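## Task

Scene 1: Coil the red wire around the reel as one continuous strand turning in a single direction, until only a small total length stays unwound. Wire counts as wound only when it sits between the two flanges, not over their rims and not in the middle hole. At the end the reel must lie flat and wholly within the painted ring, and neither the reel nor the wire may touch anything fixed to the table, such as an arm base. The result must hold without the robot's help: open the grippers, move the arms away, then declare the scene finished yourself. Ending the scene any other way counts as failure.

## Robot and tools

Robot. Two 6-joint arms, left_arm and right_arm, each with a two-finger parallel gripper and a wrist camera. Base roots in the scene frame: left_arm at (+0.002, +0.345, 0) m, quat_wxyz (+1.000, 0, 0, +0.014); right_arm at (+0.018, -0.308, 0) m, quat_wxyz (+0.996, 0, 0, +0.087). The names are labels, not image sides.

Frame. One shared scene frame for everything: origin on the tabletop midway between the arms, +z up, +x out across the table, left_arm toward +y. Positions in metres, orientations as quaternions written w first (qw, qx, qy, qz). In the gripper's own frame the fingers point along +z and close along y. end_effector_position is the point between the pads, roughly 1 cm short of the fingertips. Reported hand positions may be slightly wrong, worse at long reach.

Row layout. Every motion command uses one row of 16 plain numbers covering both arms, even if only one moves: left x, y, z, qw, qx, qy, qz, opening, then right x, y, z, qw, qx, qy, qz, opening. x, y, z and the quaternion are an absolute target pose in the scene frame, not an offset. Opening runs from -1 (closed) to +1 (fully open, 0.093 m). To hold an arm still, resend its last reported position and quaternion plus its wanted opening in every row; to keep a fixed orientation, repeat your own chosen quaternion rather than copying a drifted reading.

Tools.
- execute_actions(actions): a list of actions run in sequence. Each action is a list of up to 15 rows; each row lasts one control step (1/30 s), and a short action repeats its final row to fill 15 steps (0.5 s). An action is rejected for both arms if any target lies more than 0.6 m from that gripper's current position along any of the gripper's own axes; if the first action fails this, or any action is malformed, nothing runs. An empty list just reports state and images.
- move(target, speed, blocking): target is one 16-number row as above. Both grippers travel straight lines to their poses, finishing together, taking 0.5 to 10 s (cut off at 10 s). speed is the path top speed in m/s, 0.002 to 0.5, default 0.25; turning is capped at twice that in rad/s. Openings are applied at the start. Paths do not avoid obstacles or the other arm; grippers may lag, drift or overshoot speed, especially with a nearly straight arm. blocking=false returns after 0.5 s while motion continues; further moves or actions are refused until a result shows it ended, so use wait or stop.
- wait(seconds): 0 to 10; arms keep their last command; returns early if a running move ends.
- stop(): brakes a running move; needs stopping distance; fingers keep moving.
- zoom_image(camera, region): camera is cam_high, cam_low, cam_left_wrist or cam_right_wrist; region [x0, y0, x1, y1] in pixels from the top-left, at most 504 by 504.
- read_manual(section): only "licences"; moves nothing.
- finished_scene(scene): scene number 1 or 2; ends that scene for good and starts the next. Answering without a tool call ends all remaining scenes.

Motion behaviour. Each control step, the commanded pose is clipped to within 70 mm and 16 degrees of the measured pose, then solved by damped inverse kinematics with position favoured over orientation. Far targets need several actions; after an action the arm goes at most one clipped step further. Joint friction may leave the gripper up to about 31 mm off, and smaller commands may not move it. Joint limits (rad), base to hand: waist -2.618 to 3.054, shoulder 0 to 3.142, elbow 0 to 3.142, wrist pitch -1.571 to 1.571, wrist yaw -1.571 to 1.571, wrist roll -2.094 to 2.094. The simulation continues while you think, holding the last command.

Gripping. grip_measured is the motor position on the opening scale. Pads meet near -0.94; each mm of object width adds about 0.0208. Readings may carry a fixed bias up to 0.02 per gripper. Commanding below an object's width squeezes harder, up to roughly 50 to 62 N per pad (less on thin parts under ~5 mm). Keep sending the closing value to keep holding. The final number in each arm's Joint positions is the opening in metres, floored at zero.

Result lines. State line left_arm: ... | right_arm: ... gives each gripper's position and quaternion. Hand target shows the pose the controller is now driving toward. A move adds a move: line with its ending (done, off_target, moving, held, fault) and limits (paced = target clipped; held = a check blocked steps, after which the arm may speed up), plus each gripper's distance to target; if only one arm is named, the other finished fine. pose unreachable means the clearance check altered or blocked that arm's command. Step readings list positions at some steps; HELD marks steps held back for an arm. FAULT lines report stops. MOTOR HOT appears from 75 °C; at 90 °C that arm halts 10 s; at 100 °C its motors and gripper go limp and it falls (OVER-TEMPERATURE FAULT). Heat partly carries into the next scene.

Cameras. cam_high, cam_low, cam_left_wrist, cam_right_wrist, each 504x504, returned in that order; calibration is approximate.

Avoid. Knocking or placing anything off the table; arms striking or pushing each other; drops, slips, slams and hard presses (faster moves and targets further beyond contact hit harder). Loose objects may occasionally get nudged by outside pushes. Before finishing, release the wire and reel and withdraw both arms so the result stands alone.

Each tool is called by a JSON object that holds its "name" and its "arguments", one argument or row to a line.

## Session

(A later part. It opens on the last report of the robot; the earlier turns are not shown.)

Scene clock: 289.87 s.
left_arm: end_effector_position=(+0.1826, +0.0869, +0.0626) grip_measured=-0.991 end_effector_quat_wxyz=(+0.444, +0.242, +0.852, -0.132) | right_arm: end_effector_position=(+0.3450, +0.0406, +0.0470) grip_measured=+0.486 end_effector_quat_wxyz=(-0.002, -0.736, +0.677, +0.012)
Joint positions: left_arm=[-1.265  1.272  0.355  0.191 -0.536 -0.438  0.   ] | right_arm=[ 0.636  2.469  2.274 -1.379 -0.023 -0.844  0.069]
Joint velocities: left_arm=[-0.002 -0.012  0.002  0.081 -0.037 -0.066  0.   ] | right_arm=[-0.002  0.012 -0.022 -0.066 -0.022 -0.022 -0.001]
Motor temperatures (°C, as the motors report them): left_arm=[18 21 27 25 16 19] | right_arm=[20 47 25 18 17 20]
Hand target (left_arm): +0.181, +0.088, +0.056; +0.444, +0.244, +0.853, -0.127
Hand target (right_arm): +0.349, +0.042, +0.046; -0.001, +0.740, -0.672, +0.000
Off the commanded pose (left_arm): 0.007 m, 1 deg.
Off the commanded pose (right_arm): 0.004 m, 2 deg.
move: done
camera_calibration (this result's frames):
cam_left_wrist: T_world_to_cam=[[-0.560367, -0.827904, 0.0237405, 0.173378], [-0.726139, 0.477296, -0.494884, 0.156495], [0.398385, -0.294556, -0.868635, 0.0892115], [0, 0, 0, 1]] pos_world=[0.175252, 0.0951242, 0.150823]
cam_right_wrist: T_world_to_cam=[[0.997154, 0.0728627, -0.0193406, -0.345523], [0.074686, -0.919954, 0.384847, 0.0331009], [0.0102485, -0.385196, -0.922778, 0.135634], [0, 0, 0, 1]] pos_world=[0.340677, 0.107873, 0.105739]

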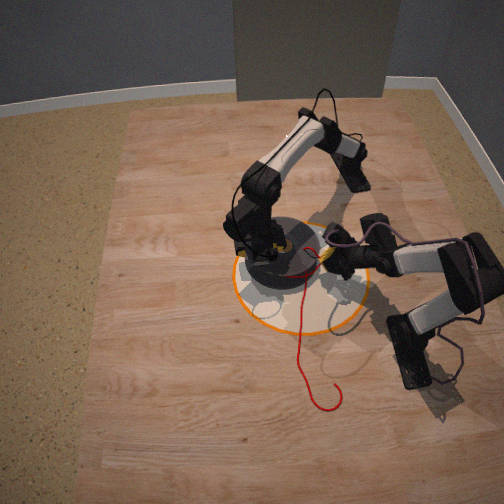

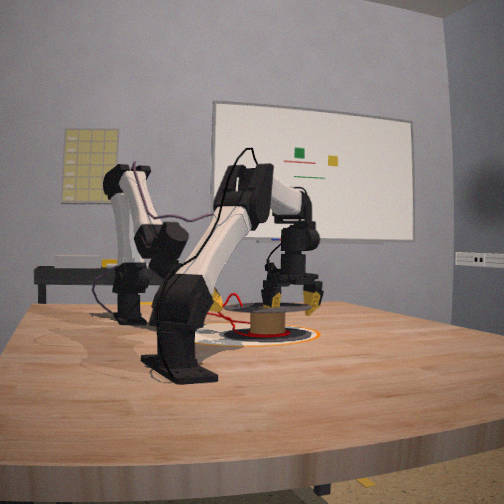

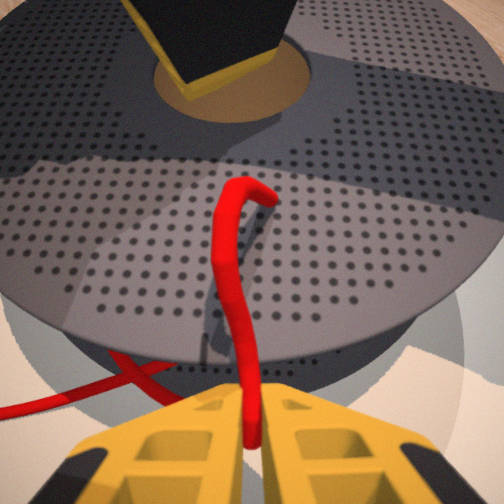

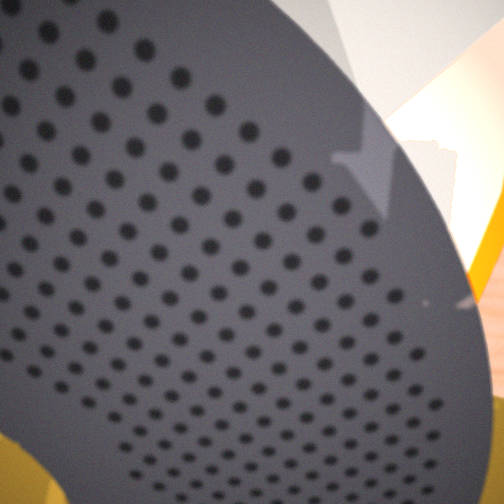

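{"name": "move", "arguments": {
  "target": [0.181,0.088,0.056,0.444,0.244,0.853,-0.127,0.0,0.349,0.042,0.046,0,-0.74,0.672,0,0.45],
  "speed": 0.04
}}

{"name": "zoom_image", "arguments": {
  "camera": "cam_low",
  "region": [180, 260, 340, 360]
}}

Scene clock: 291.43 s.
left_arm: end_effector_position=(+0.1827, +0.0865, +0.0631) grip_measured=-0.002 end_effector_quat_wxyz=(+0.445, +0.242, +0.852, -0.133) | right_arm: end_effector_position=(+0.3450, +0.0406, +0.0470) grip_measured=+0.486 end_effector_quat_wxyz=(-0.002, -0.736, +0.677, +0.012)
Joint positions: left_arm=[-1.265  1.272  0.355  0.194 -0.536 -0.438  0.045] | right_arm=[ 0.636  2.469  2.274 -1.379 -0.023 -0.844  0.069]
Joint velocities: left_arm=[-0.002 -0.032 -0.022  0.022  0.007 -0.022  0.001] | right_arm=[-0.012  0.012 -0.002 -0.007 -0.007 -0.051  0.001]
Motor temperatures (°C, as the motors report them): left_arm=[18 21 26 25 16 19] | right_arm=[20 47 25 18 17 20]
Hand target (left_arm): +0.181, +0.088, +0.056; +0.444, +0.244, +0.853, -0.127
Hand target (right_arm): +0.349, +0.042, +0.046; -0.001, +0.740, -0.672, -0.000
Off the commanded pose (left_arm): 0.007 m, 1 deg.
Off the commanded pose (right_arm): 0.004 m, 2 deg.
move: done
camera_calibration (this result's frames):
cam_left_wrist: T_world_to_cam=[[-0.560392, -0.827833, 0.0255676, 0.172985], [-0.725643, 0.475866, -0.496984, 0.157212], [0.399253, -0.297059, -0.867383, 0.0894439], [0, 0, 0, 1]] pos_world=[0.175308, 0.0949604, 0.151291]
cam_right_wrist: T_world_to_cam=[[0.997154, 0.0728627, -0.0193406, -0.345523], [0.074686, -0.919954, 0.384847, 0.0331009], [0.0102485, -0.385196, -0.922778, 0.135634], [0, 0, 0, 1]] pos_world=[0.340677, 0.107873, 0.105739]

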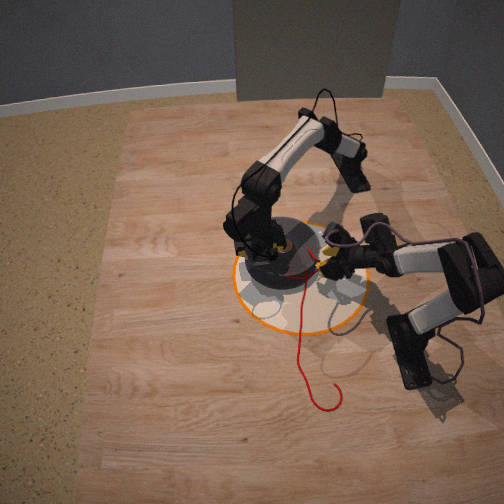

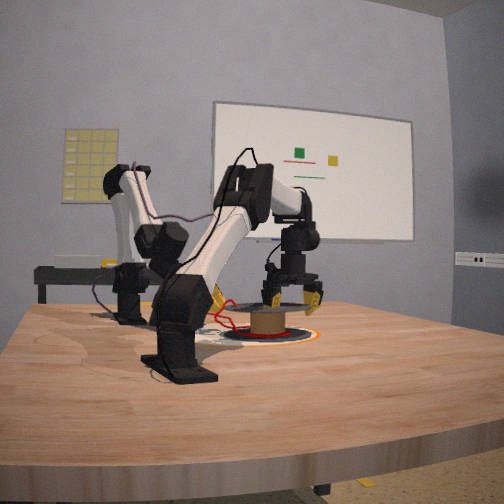

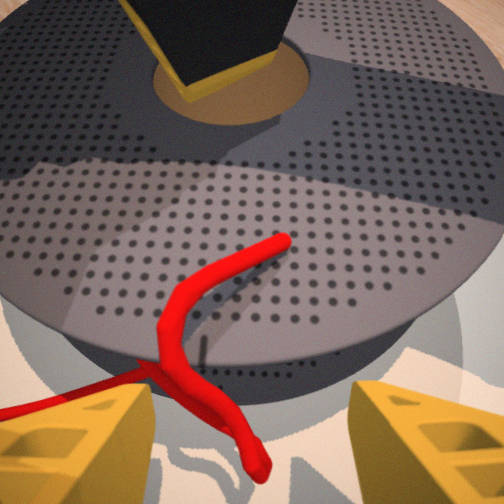

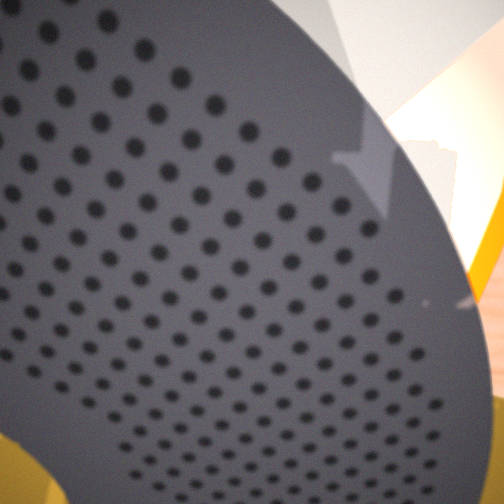

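Region (180, 260, 340, 360) of cam_low's 504x504 image, scaled by 3.150, with more detail than that image has; it fills the top 315 rows of this view, and the rest is white.

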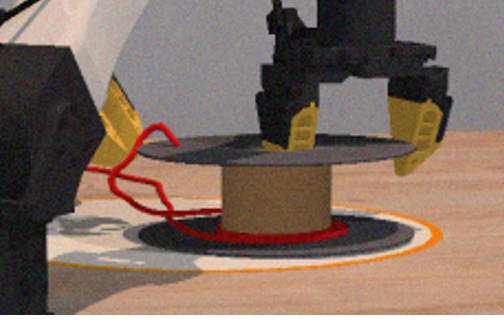

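{"name": "move", "arguments": {
  "target": [0.15,0.108,0.095,0.444,0.244,0.853,-0.127,0.0,0.349,0.042,0.046,0,-0.74,0.672,0,0.45],
  "speed": 0.1
}}

{"name": "zoom_image", "arguments": {
  "camera": "cam_low",
  "region": [180, 260, 340, 360]
}}

Scene clock: 295.90 s.
left_arm: end_effector_position=(+0.1508, +0.1117, +0.0826) grip_measured=-0.002 end_effector_quat_wxyz=(+0.435, +0.251, +0.857, -0.117) | right_arm: end_effector_position=(+0.3450, +0.0406, +0.0470) grip_measured=+0.486 end_effector_quat_wxyz=(-0.002, -0.736, +0.677, +0.012)
Joint positions: left_arm=[-1.398  1.037  0.373 -0.164 -0.631 -0.548  0.045] | right_arm=[ 0.636  2.469  2.274 -1.379 -0.023 -0.844  0.069]
Joint velocities: left_arm=[-0.017 -0.017  0.012 -0.066  0.007  0.007 -0.001] | right_arm=[-0.007 -0.007  0.012 -0.007 -0.037  0.066 -0.   ]
Motor temperatures (°C, as the motors report them): left_arm=[18 21 26 26 16 19] | right_arm=[20 47 25 18 17 20]
Hand target (left_arm): +0.151, +0.108, +0.094; +0.444, +0.244, +0.853, -0.127
Hand target (right_arm): +0.349, +0.042, +0.046; -0.001, +0.740, -0.672, -0.000
Off the commanded pose (left_arm): 0.013 m, 2 deg.
Off the commanded pose (right_arm): 0.004 m, 2 deg.
move: off_target (left_arm)
camera_calibration (this result's frames):
cam_left_wrist: T_world_to_cam=[[-0.561569, -0.827426, -0.00258126, 0.177901], [-0.730162, 0.497019, -0.468866, 0.127794], [0.389235, -0.261416, -0.883266, 0.12549], [0, 0, 0, 1]] pos_world=[0.144369, 0.116489, 0.171219]
cam_right_wrist: T_world_to_cam=[[0.997154, 0.0728627, -0.0193406, -0.345523], [0.074686, -0.919954, 0.384847, 0.0331009], [0.0102485, -0.385196, -0.922778, 0.135634], [0, 0, 0, 1]] pos_world=[0.340677, 0.107873, 0.105739]

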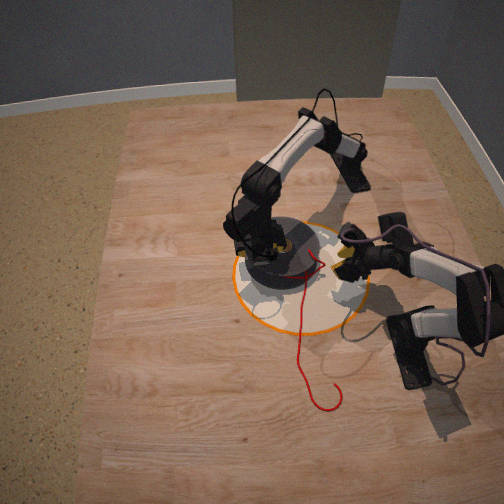

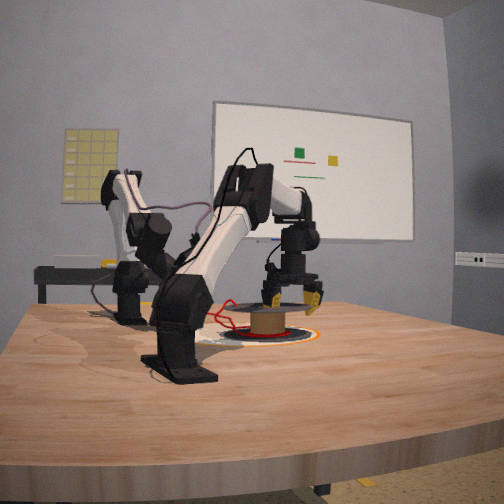

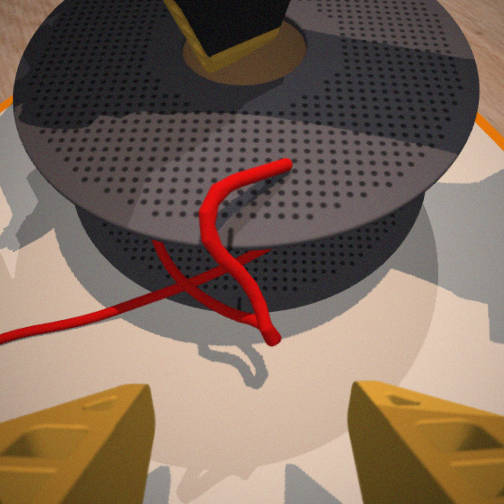

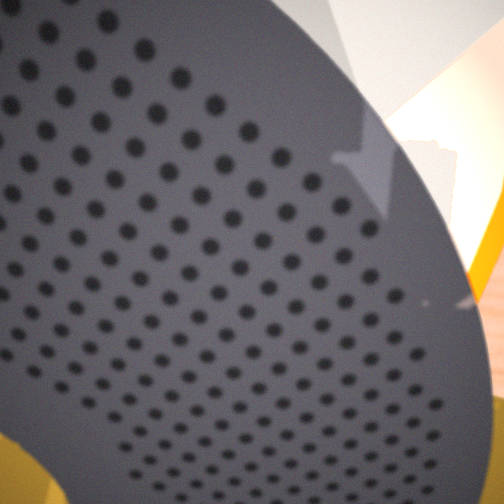

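Region (180, 260, 340, 360) of cam_low's 504x504 image, scaled by 3.150, with more detail than that image has; it fills the top 315 rows of this view, and the rest is white.

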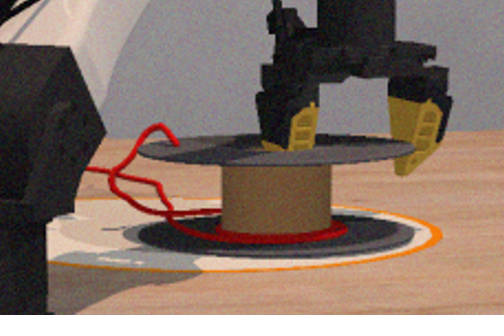

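{"name": "zoom_image", "arguments": {
  "camera": "cam_high",
  "region": [220, 200, 400, 430]
}}

Region (220, 200, 400, 430) of cam_high's 504x504 image, scaled by 2.191, with more detail than that image has; it fills the left 394 columns of this view, and the rest is white.

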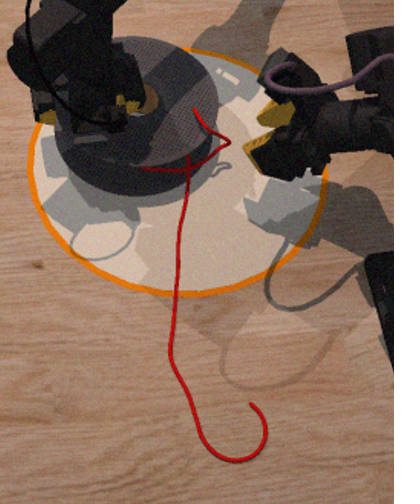

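{"name": "move", "arguments": {
  "target": [0.25,0.22,0.11,0,0.574,-0.819,0,0.0,0.349,0.042,0.046,0,-0.74,0.672,0,0.45],
  "speed": 0.2
}}

Scene clock: 307.33 s.
left_arm: end_effector_position=(+0.2491, +0.2171, +0.1128) grip_measured=-0.002 end_effector_quat_wxyz=(+0.009, -0.572, +0.820, -0.009) | right_arm: end_effector_position=(+0.3450, +0.0406, +0.0470) grip_measured=+0.486 end_effector_quat_wxyz=(-0.002, -0.736, +0.677, +0.012)
Joint positions: left_arm=[-0.509  1.574  1.245 -1.218 -0.008 -1.7    0.045] | right_arm=[ 0.636  2.469  2.274 -1.379 -0.023 -0.844  0.069]
Joint velocities: left_arm=[-0.012 -0.002 -0.007 -0.022  0.066 -0.007 -0.   ] | right_arm=[-0.017  0.002 -0.007  0.022  0.007 -0.022 -0.001]
Motor temperatures (°C, as the motors report them): left_arm=[18 21 27 24 16 19] | right_arm=[20 47 25 18 17 20]
Hand target (left_arm): +0.250, +0.216, +0.112; -0.001, -0.577, +0.817, -0.004
Hand target (right_arm): +0.349, +0.042, +0.046; -0.001, +0.740, -0.672, -0.000
Off the commanded pose (left_arm): 0.004 m, 1 deg.
Off the commanded pose (right_arm): 0.004 m, 2 deg.
move: done
camera_calibration (this result's frames):
cam_left_wrist: T_world_to_cam=[[0.933288, -0.353689, 0.0622741, -0.162171], [-0.345402, -0.836531, 0.42534, 0.254111], [-0.0983438, -0.418474, -0.902889, 0.299203], [0, 0, 0, 1]] pos_world=[0.268547, 0.280423, 0.172163]
cam_right_wrist: T_world_to_cam=[[0.997154, 0.0728627, -0.0193406, -0.345523], [0.074686, -0.919954, 0.384847, 0.0331009], [0.0102485, -0.385196, -0.922778, 0.135634], [0, 0, 0, 1]] pos_world=[0.340677, 0.107873, 0.105739]

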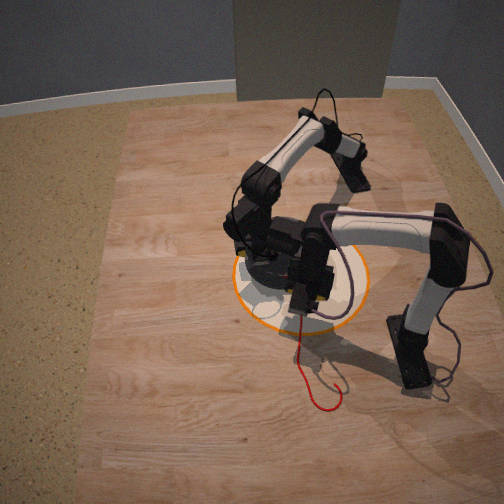

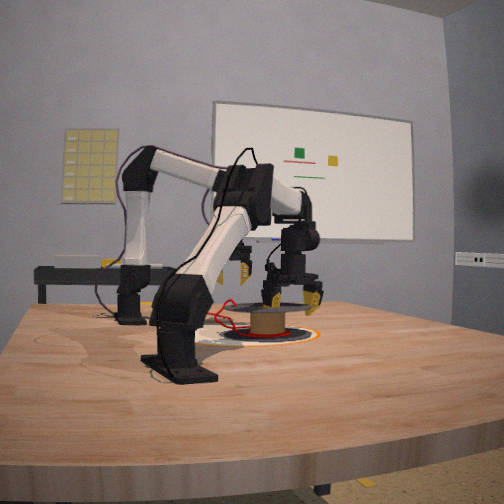

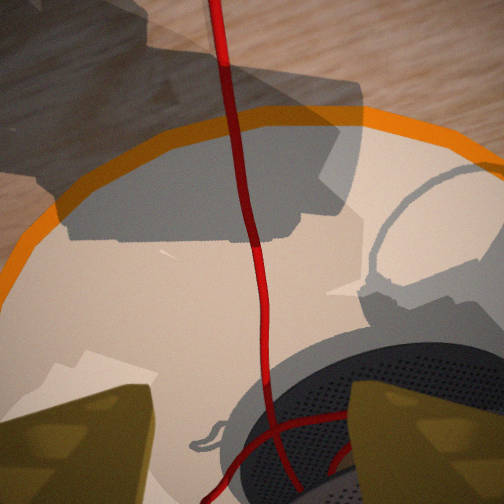

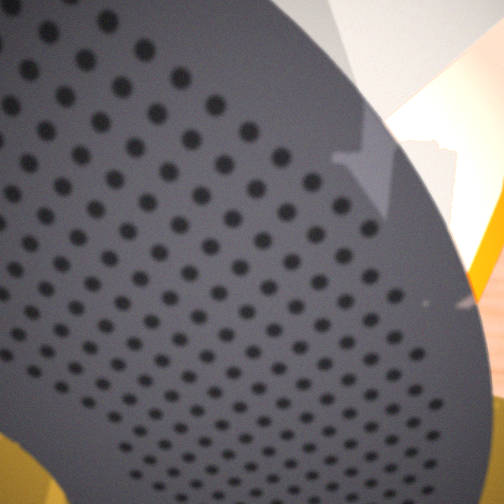

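{"name": "move", "arguments": {
  "target": [0.257,0.215,-0.002,0,0.574,-0.819,0,0.0,0.349,0.042,0.046,0,-0.74,0.672,0,0.45],
  "speed": 0.15
}}

{"name": "move", "arguments": {
  "target": [0.257,0.215,-0.002,0,0.574,-0.819,0,-0.76,0.3355,0.0729,0.046,0,-0.906,0.423,0,0.45],
  "speed": 0.08
}}

Scene clock: 309.73 s.
left_arm: end_effector_position=(+0.2477, +0.2176, +0.0109) grip_measured=-0.002 end_effector_quat_wxyz=(-0.004, -0.572, +0.820, +0.015) | right_arm: end_effector_position=(+0.3450, +0.0406, +0.0470) grip_measured=+0.486 end_effector_quat_wxyz=(-0.002, -0.736, +0.677, +0.012)
Joint positions: left_arm=[-0.509  1.731  0.991 -0.86  -0.007 -1.7    0.045] | right_arm=[ 0.636  2.469  2.274 -1.379 -0.023 -0.844  0.069]
Joint velocities: left_arm=[-0.007 -0.002 -0.012 -0.051  0.066 -0.037  0.   ] | right_arm=[ 0.002 -0.002  0.002  0.007  0.051  0.037 -0.001]
Motor temperatures (°C, as the motors report them): left_arm=[18 21 27 24 16 19] | right_arm=[20 47 26 18 17 20]
Hand target (left_arm): +0.256, +0.215, -0.000; -0.000, -0.574, +0.819, +0.001
Hand target (right_arm): +0.349, +0.042, +0.046; -0.001, +0.740, -0.672, -0.000
Off the commanded pose (left_arm): 0.016 m, 2 deg.
Off the commanded pose (right_arm): 0.004 m, 2 deg.
move: off_target (left_arm)
camera_calibration (this result's frames):
cam_left_wrist: T_world_to_cam=[[0.935007, -0.354522, 0.00872788, -0.153954], [-0.324907, -0.846519, 0.421713, 0.294492], [-0.142118, -0.39714, -0.906687, 0.213473], [0, 0, 0, 1]] pos_world=[0.269969, 0.279492, 0.0707058]
cam_right_wrist: T_world_to_cam=[[0.997154, 0.0728627, -0.0193406, -0.345523], [0.074686, -0.919954, 0.384847, 0.0331009], [0.0102485, -0.385196, -0.922778, 0.135634], [0, 0, 0, 1]] pos_world=[0.340677, 0.107873, 0.105739]

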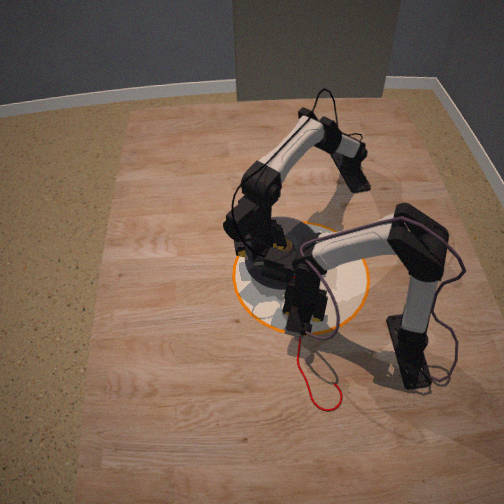

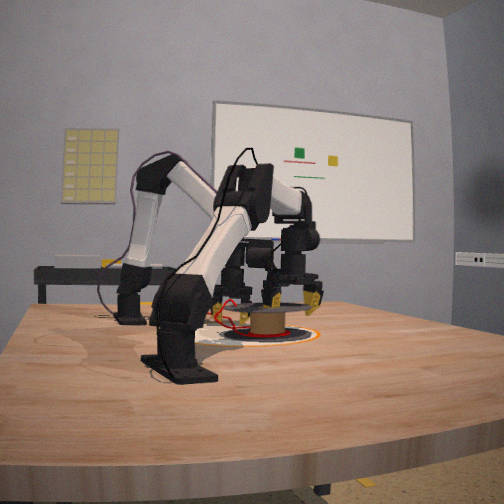

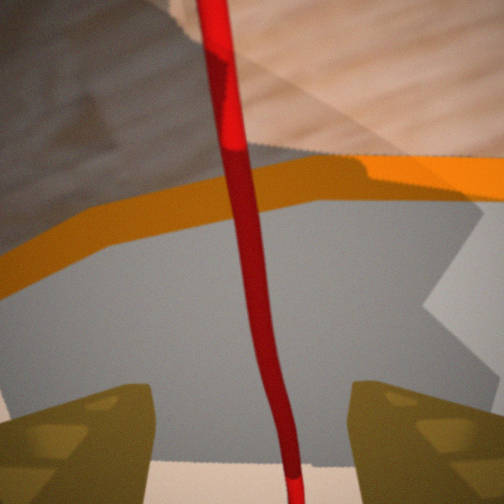

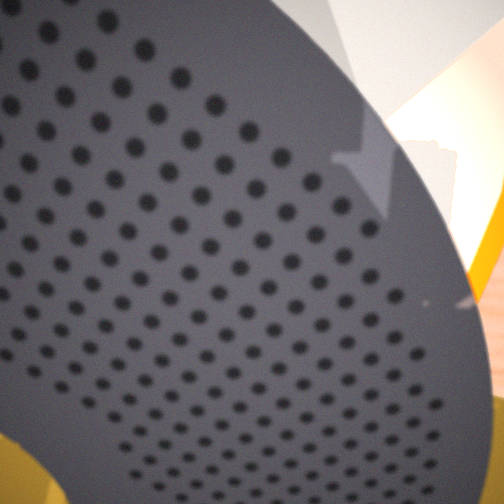

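Scene clock: 313.93 s.
left_arm: end_effector_position=(+0.2519, +0.2154, +0.0110) grip_measured=-0.758 end_effector_quat_wxyz=(+0.001, -0.571, +0.821, +0.006) | right_arm: end_effector_position=(+0.3323, +0.0705, +0.0481) grip_measured=+0.485 end_effector_quat_wxyz=(-0.001, +0.900, -0.435, -0.013)
Joint positions: left_arm=[-0.509  1.731  0.992 -0.842 -0.007 -1.698  0.009] | right_arm=[ 0.696  2.578  2.481 -1.479 -0.026 -1.372  0.068]
Joint velocities: left_arm=[ 0.017 -0.017  0.002 -0.066  0.081 -0.022  0.   ] | right_arm=[-0.017  0.012  0.012 -0.007 -0.022  0.007  0.001]
Motor temperatures (°C, as the motors report them): left_arm=[18 21 27 24 16 19] | right_arm=[20 47 26 18 17 20]
Hand target (left_arm): +0.256, +0.215, -0.001; +0.000, -0.574, +0.819, +0.000
Hand target (right_arm): +0.336, +0.073, +0.046; -0.000, +0.906, -0.423, +0.001
Off the commanded pose (left_arm): 0.014 m, 1 deg.
Off the commanded pose (right_arm): 0.004 m, 2 deg.
move: off_target (left_arm)
camera_calibration (this result's frames):
cam_left_wrist: T_world_to_cam=[[0.934287, -0.355443, 0.0276981, -0.158519], [-0.333088, -0.842541, 0.423293, 0.295172], [-0.12712, -0.404704, -0.905569, 0.211207], [0, 0, 0, 1]] pos_world=[0.273269, 0.277827, 0.0707089]
cam_right_wrist: T_world_to_cam=[[0.789932, 0.613085, -0.0115561, -0.304606], [0.5716, -0.729397, 0.375838, -0.117061], [0.221991, -0.303492, -0.926613, 0.0722903], [0, 0, 0, 1]] pos_world=[0.291483, 0.123305, 0.107461]

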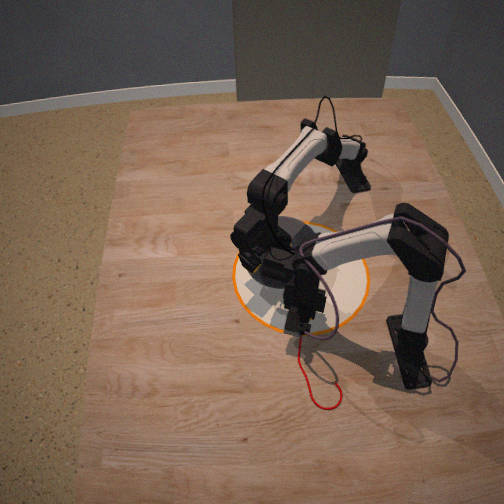

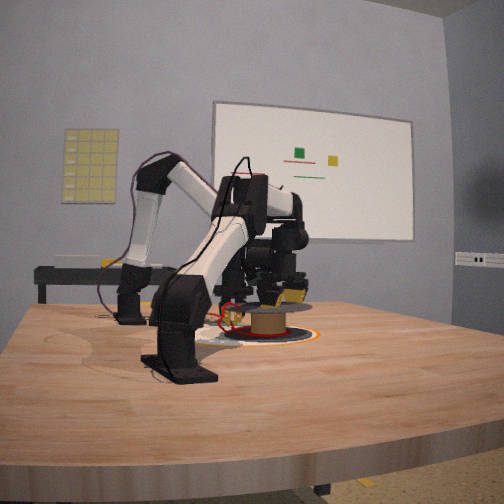

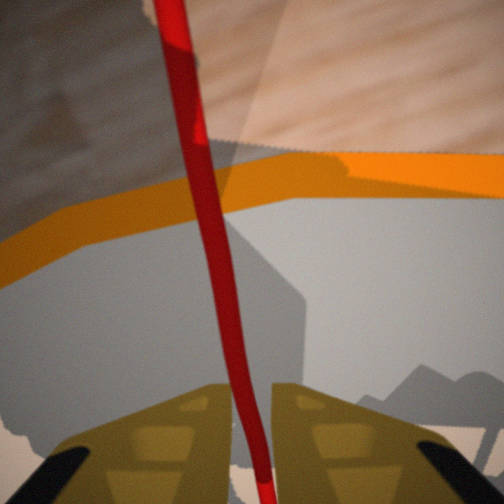

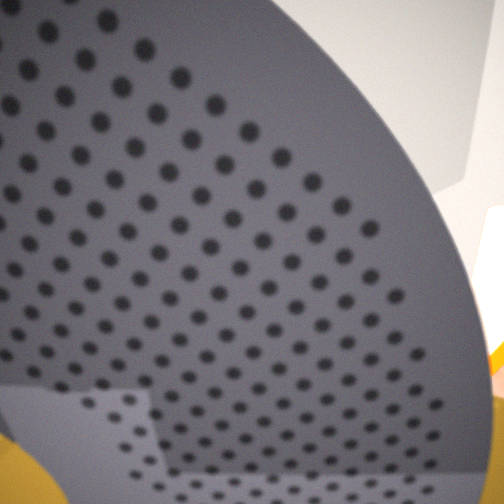

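{"name": "zoom_image", "arguments": {
  "camera": "cam_low",
  "region": [180, 260, 340, 360]
}}

{"name": "zoom_image", "arguments": {
  "camera": "cam_high",
  "region": [220, 200, 400, 430]
}}

Region (180, 260, 340, 360) of cam_low's 504x504 image, scaled by 3.150, with more detail than that image has; it fills the top 315 rows of this view, and the rest is white.

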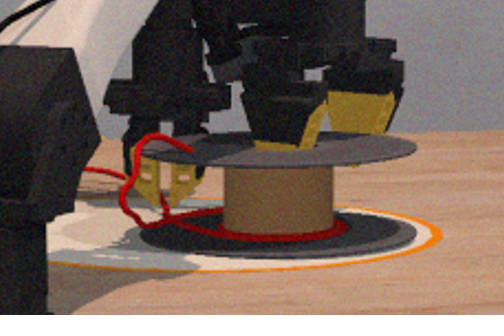

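Region (220, 200, 400, 430) of cam_high's 504x504 image, scaled by 2.191, with more detail than that image has; it fills the left 394 columns of this view, and the rest is white.

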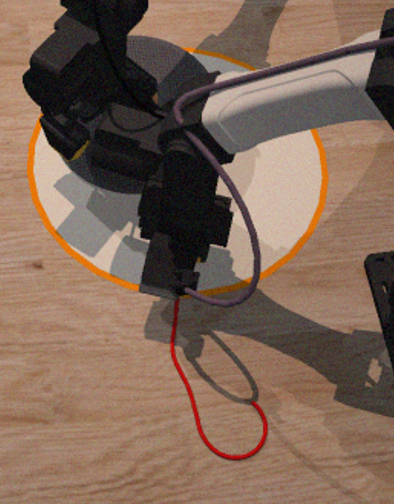

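{"name": "move", "arguments": {
  "target": [0.252,0.215,0.008,0,0.574,-0.819,0,-0.76,0.2988,0.094,0.046,0,-0.996,0.087,0,0.45],
  "speed": 0.1
}}

{"name": "zoom_image", "arguments": {
  "camera": "cam_low",
  "region": [180, 260, 340, 360]
}}

Scene clock: 318.97 s.
left_arm: end_effector_position=(+0.2517, +0.2156, +0.0110) grip_measured=-0.758 end_effector_quat_wxyz=(+0.000, -0.571, +0.821, +0.007) | right_arm: end_effector_position=(+0.3178, +0.0804, +0.0480) grip_measured=+0.485 end_effector_quat_wxyz=(-0.001, +0.953, -0.302, -0.017)
Joint positions: left_arm=[-0.509  1.731  0.992 -0.844 -0.007 -1.698  0.009] | right_arm=[ 0.729  2.579  2.481 -1.484 -0.032 -1.624  0.068]
Joint velocities: left_arm=[ 0.007  0.012  0.002 -0.007 -0.051 -0.022 -0.001] | right_arm=[-0.007  0.002  0.002  0.022  0.007  0.022 -0.   ]
Motor temperatures (°C, as the motors report them): left_arm=[18 22 26 23 16 19] | right_arm=[20 48 26 18 17 20]
Hand target (left_arm): +0.252, +0.215, +0.008; -0.000, -0.574, +0.819, +0.000
Hand target (right_arm): +0.318, +0.080, +0.048; -0.001, +0.953, -0.302, -0.017
Off the commanded pose (left_arm): 0.003 m, 1 deg.
Off the commanded pose (right_arm): 0.024 m, 25 deg; orientation clipped at the last step of the last action.
move: held (right_arm); limits=paced,held; held on 65 of 116 steps (right_arm), including the last (right_arm)
pose unreachable (right arm): on one or more control steps of this call, first in action 0 (counted from 0), this arm could not follow its commanded pose, so it was not sent that pose on those steps. On the call's last step it was still not sent that pose. It may still have moved: this result reports where it is.
cause: the commanded pose would bring a part of the arm too close to another arm (this arm's wrist (the part past joint 4) and the other arm's wrist (the part past joint 4)).
camera_calibration (this result's frames):
cam_left_wrist: T_world_to_cam=[[0.934315, -0.355458, 0.0265621, -0.158235], [-0.332659, -0.842765, 0.423184, 0.295139], [-0.128038, -0.404223, -0.905654, 0.211359], [0, 0, 0, 1]] pos_world=[0.273084, 0.277923, 0.0707235]
cam_right_wrist: T_world_to_cam=[[0.584863, 0.811064, -0.0105395, -0.250005], [0.756366, -0.540634, 0.368274, -0.175052], [0.292996, -0.223362, -0.929657, 0.0496175], [0, 0, 0, 1]] pos_world=[0.264084, 0.119213, 0.10796]

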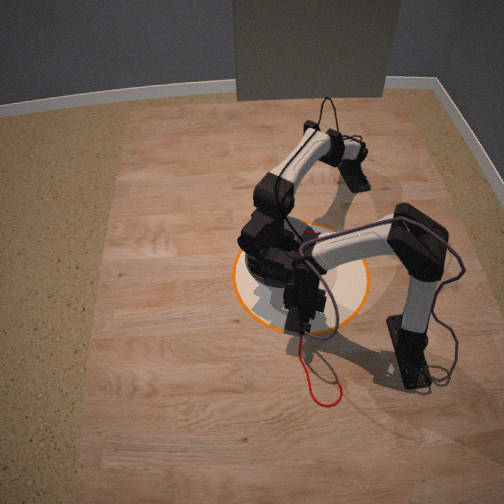

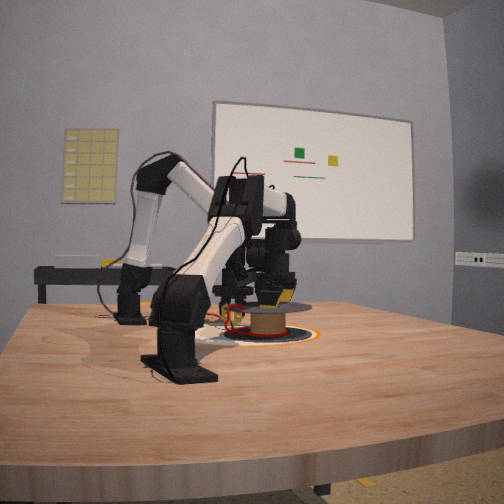

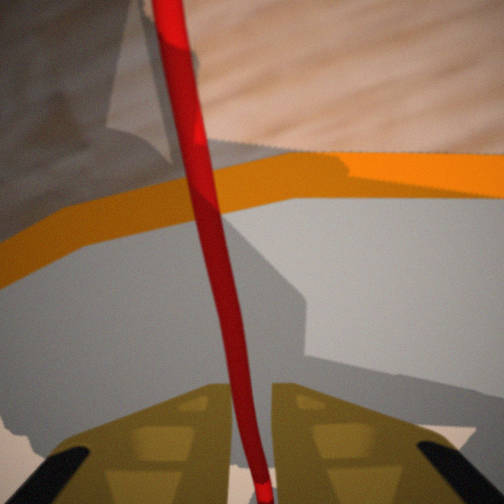

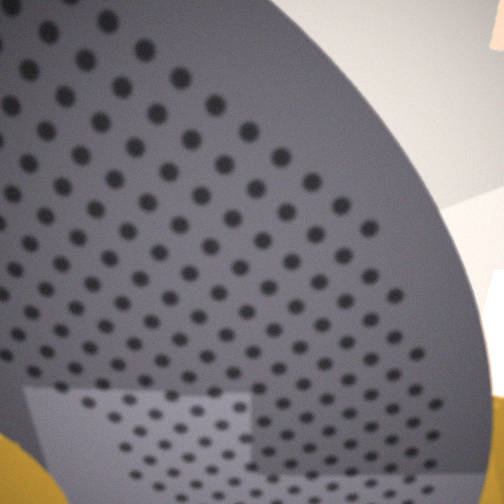

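Region (180, 260, 340, 360) of cam_low's 504x504 image, scaled by 3.150, with more detail than that image has; it fills the top 315 rows of this view, and the rest is white.

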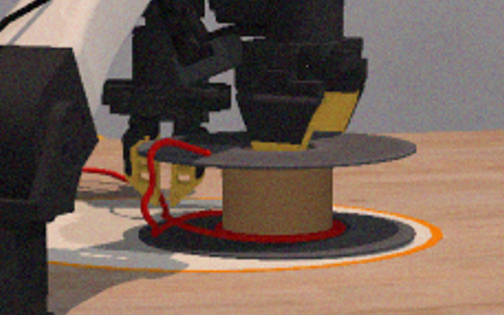

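{"name": "move", "arguments": {
  "target": [0.26,0.26,0.008,0,0.574,-0.819,0,-0.76,0.3178,0.0804,0.048,0,-0.953,0.302,0,1.0],
  "speed": 0.1
}}

{"name": "move", "arguments": {
  "target": [0.26,0.26,0.008,0,0.574,-0.819,0,-0.76,0.322,0.075,0.13,0,-0.462,-0.887,0,1.0],
  "speed": 0.4
}}

Scene clock: 323.27 s.
left_arm: end_effector_position=(+0.2618, +0.2492, +0.0106) grip_measured=-0.758 end_effector_quat_wxyz=(-0.012, -0.571, +0.821, -0.008) | right_arm: end_effector_position=(+0.3203, +0.0779, +0.0450) grip_measured=+0.990 end_effector_quat_wxyz=(+0.004, +0.952, -0.305, -0.008)
Joint positions: left_arm=[-0.362  1.708  0.963 -0.827  0.028 -1.55   0.009] | right_arm=[ 0.729  2.577  2.467 -1.474 -0.012 -1.619  0.093]
Joint velocities: left_arm=[ 0.007 -0.012 -0.017  0.081 -0.022  0.007 -0.   ] | right_arm=[-0.007 -0.017 -0.002  0.051 -0.007 -0.125 -0.001]
Motor temperatures (°C, as the motors report them): left_arm=[18 22 26 23 16 19] | right_arm=[20 49 25 18 17 20]
Hand target (left_arm): +0.261, +0.259, +0.008; -0.000, -0.574, +0.819, -0.000
Hand target (right_arm): +0.318, +0.080, +0.048; +0.001, +0.953, -0.302, -0.000
Off the commanded pose (left_arm): 0.011 m, 2 deg.
Off the commanded pose (right_arm): 0.005 m, 1 deg.
move: off_target (left_arm); limits=held; held on 1 of 27 steps (left_arm)
pose unreachable (left arm): on one or more control steps of this call, first in action 0 (counted from 0), this arm could not follow its commanded pose, so it was not sent that pose on those steps. It may still have moved: this result reports where it is.
cause: the commanded pose would bring a part of the arm too close to another arm (this arm's wrist (the part past joint 4) and the other arm's wrist (the part past joint 4)).
camera_calibration (this result's frames):
cam_left_wrist: T_world_to_cam=[[0.933965, -0.355471, 0.0367492, -0.155763], [-0.33217, -0.825588, 0.456144, 0.322298], [-0.131806, -0.438229, -0.889147, 0.2352], [0, 0, 0, 1]] pos_world=[0.283535, 0.313788, 0.067837]
cam_right_wrist: T_world_to_cam=[[0.588854, 0.808115, -0.0141581, -0.250354], [0.748348, -0.538518, 0.387263, -0.175613], [0.305329, -0.238637, -0.92186, 0.0424705], [0, 0, 0, 1]] pos_world=[0.265874, 0.117879, 0.103616]

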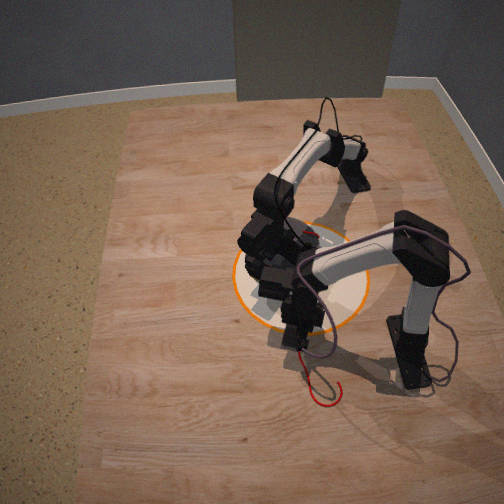

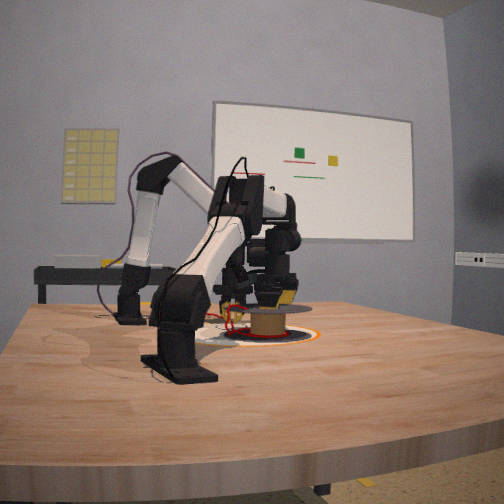

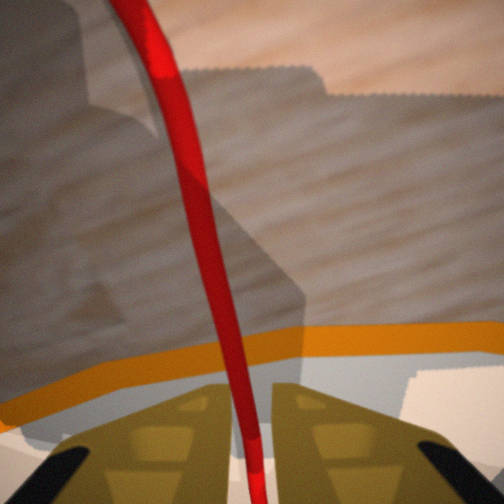

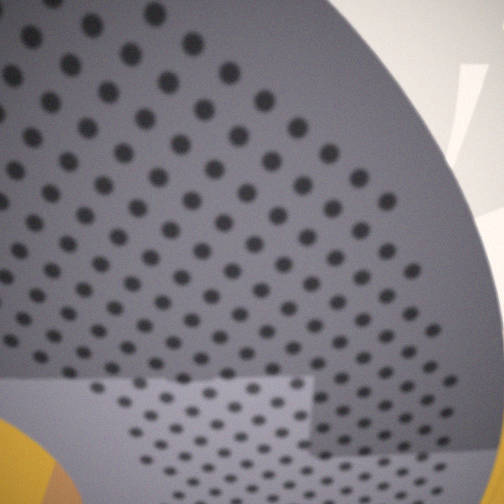

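Scene clock: 327.43 s.
left_arm: end_effector_position=(+0.2619, +0.2493, +0.0106) grip_measured=-0.758 end_effector_quat_wxyz=(-0.012, -0.569, +0.822, -0.008) | right_arm: end_effector_position=(+0.3275, +0.0805, +0.1266) grip_measured=+0.990 end_effector_quat_wxyz=(+0.099, +0.965, +0.004, +0.243)
Joint positions: left_arm=[-0.362  1.708  0.963 -0.827  0.029 -1.546  0.009] | right_arm=[ 0.896  2.514  2.585 -1.572  0.526 -2.098  0.093]
Joint velocities: left_arm=[-0.007 -0.007  0.002  0.037 -0.022  0.007 -0.   ] | right_arm=[-0.012 -0.007  0.017  0.022 -0.051  0.007 -0.   ]
Motor temperatures (°C, as the motors report them): left_arm=[18 23 26 22 16 19] | right_arm=[20 50 25 18 17 20]
Hand target (left_arm): +0.260, +0.260, +0.008; -0.000, -0.574, +0.819, +0.000
Hand target (right_arm): +0.327, +0.081, +0.127; +0.098, +0.965, +0.004, +0.242
Off the commanded pose (left_arm): 0.011 m, 2 deg.
Off the commanded pose (right_arm): 0.008 m, 127 deg; orientation clipped at the last step of the last action.
move: held (right_arm), off_target (left_arm); limits=paced,held; held on 5 of 125 steps (right_arm), including the last (right_arm)
pose unreachable (right arm): on one or more control steps of this call, first in action 0 (counted from 0), this arm could not follow its commanded pose, so it was not sent that pose on those steps. On the call's last step it was still not sent that pose. It may still have moved: this result reports where it is.
cause: the commanded pose would bring a part of the arm too close to another arm (this arm's wrist (the part past joint 4) and the other arm's wrist (the part past joint 4)).
camera_calibration (this result's frames):
cam_left_wrist: T_world_to_cam=[[0.932745, -0.358644, 0.0368929, -0.154655], [-0.334936, -0.824094, 0.456822, 0.322714], [-0.133433, -0.438455, -0.888793, 0.235719], [0, 0, 0, 1]] pos_world=[0.283795, 0.313833, 0.0677882]
cam_right_wrist: T_world_to_cam=[[0.0500561, 0.98084, -0.188276, -0.0709511], [0.621455, 0.116985, 0.774666, -0.271437], [0.781849, -0.155782, -0.603692, -0.0869122], [0, 0, 0, 1]] pos_world=[0.240189, 0.0878063, 0.144446]

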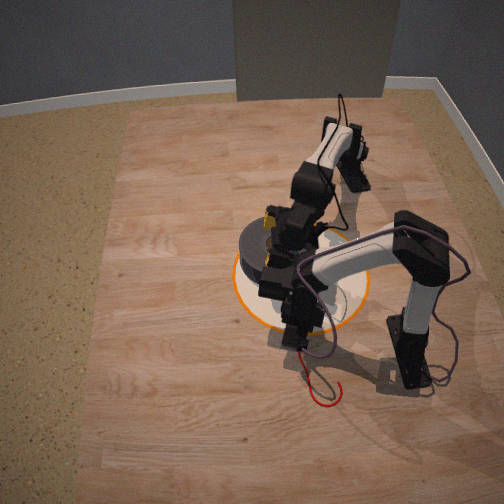

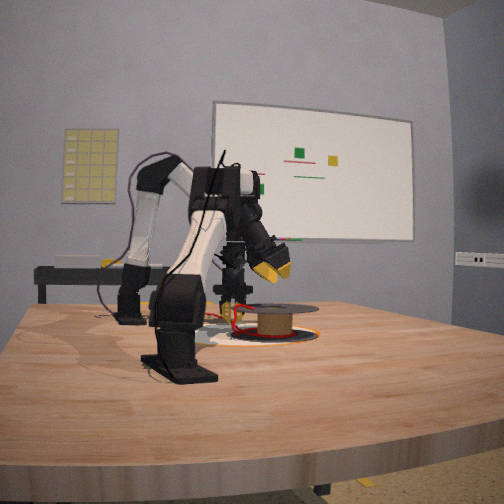

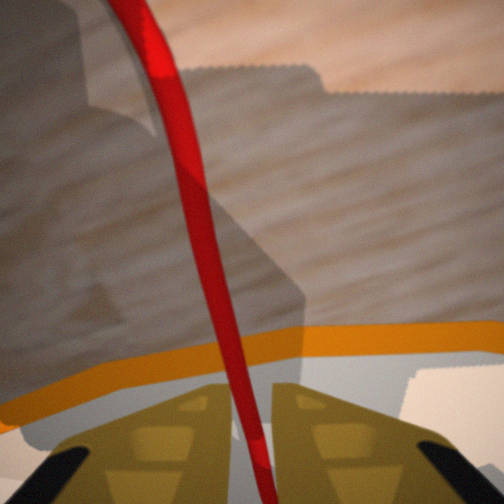

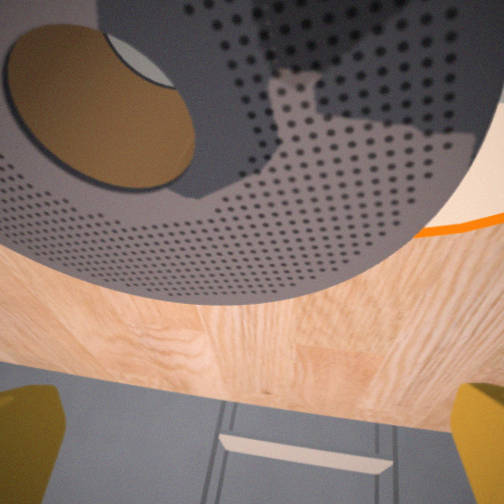

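{"name": "move", "arguments": {
  "target": [0.262,0.25,0.0106,0,0.574,-0.819,0,-0.76,0.32,0.04,0.14,0,-0.462,0.887,0,1.0],
  "speed": 0.5
}}

Scene clock: 331.33 s.
left_arm: end_effector_position=(+0.2617, +0.2490, +0.0106) grip_measured=-0.758 end_effector_quat_wxyz=(-0.008, -0.575, +0.818, -0.005) | right_arm: end_effector_position=(+0.3224, +0.0471, +0.1391) grip_measured=+0.990 end_effector_quat_wxyz=(+0.041, -0.469, +0.882, +0.014)
Joint positions: left_arm=[-0.369  1.708  0.963 -0.827  0.019 -1.566  0.009] | right_arm=[ 0.691  2.363  2.452 -1.574  0.004 -0.114  0.093]
Joint velocities: left_arm=[-0.007 -0.002 -0.012  0.007  0.007 -0.037 -0.   ] | right_arm=[ 0.002  0.007  0.002 -0.066 -0.051 -0.022 -0.001]
Motor temperatures (°C, as the motors report them): left_arm=[18 23 26 22 16 19] | right_arm=[20 50 25 18 17 20]
Hand target (left_arm): +0.262, +0.250, +0.011; -0.000, -0.574, +0.819, -0.000
Hand target (right_arm): +0.319, +0.041, +0.141; +0.030, -0.462, +0.886, +0.017
Off the commanded pose (left_arm): 0.001 m, 1 deg.
Off the commanded pose (right_arm): 0.008 m, 5 deg.
joint sent to its limit (right arm) — the command would take joint 4 (wrist pitch) past its lower limit, so that joint was sent only as far as its limit.
move: off_target (right_arm); limits=paced,held; held on 20 of 88 steps (left_arm)
pose unreachable (left arm): on one or more control steps of this call, first in action 0 (counted from 0), this arm could not follow its commanded pose, so it was not sent that pose on those steps. It may still have moved: this result reports where it is.
cause: the commanded pose would bring a part of the arm too close to another arm (this arm's forearm (the part past joint 3) and the other arm's wrist (the part past joint 4)).
camera_calibration (this result's frames):
cam_left_wrist: T_world_to_cam=[[0.937072, -0.347257, 0.0361736, -0.158594], [-0.325869, -0.832726, 0.447634, 0.322272], [-0.125321, -0.431253, -0.893485, 0.231645], [0, 0, 0, 1]] pos_world=[0.282662, 0.313189, 0.0684483]
cam_right_wrist: T_world_to_cam=[[0.82313, -0.567726, 0.0119684, -0.239721], [-0.541249, -0.778017, 0.318967, 0.206387], [-0.171774, -0.269029, -0.94769, 0.279992], [0, 0, 0, 1]] pos_world=[0.357124, 0.099802, 0.202384]

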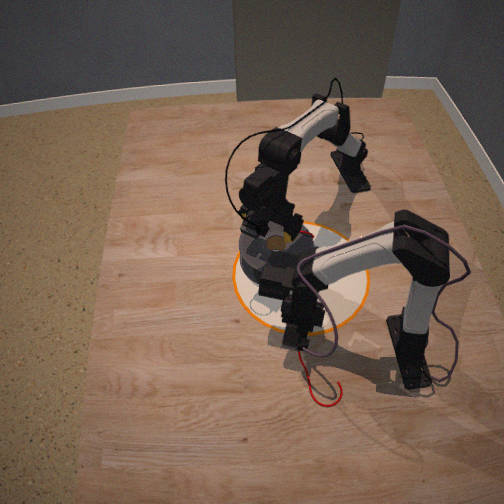

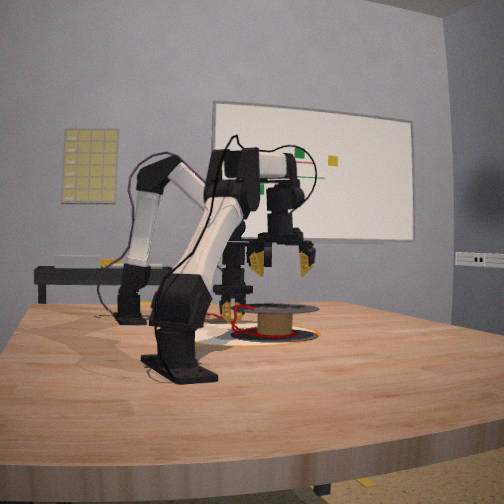

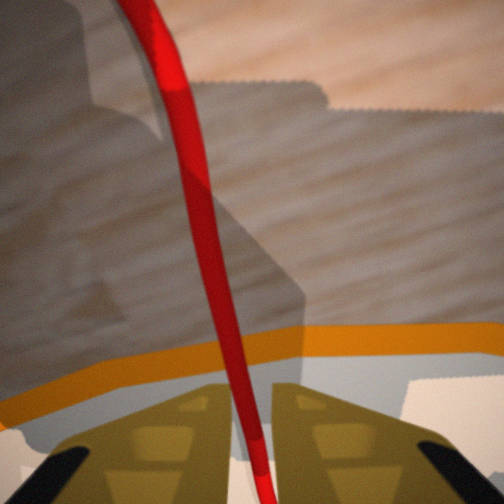

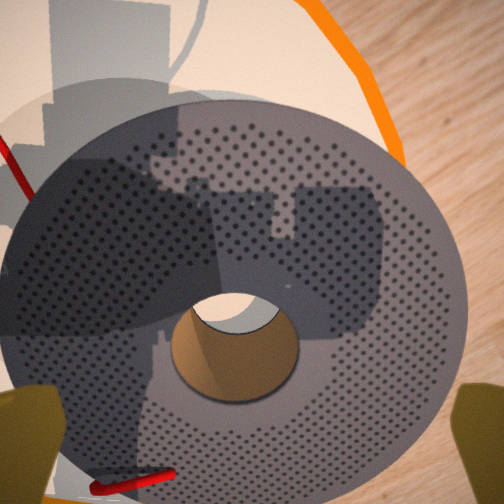

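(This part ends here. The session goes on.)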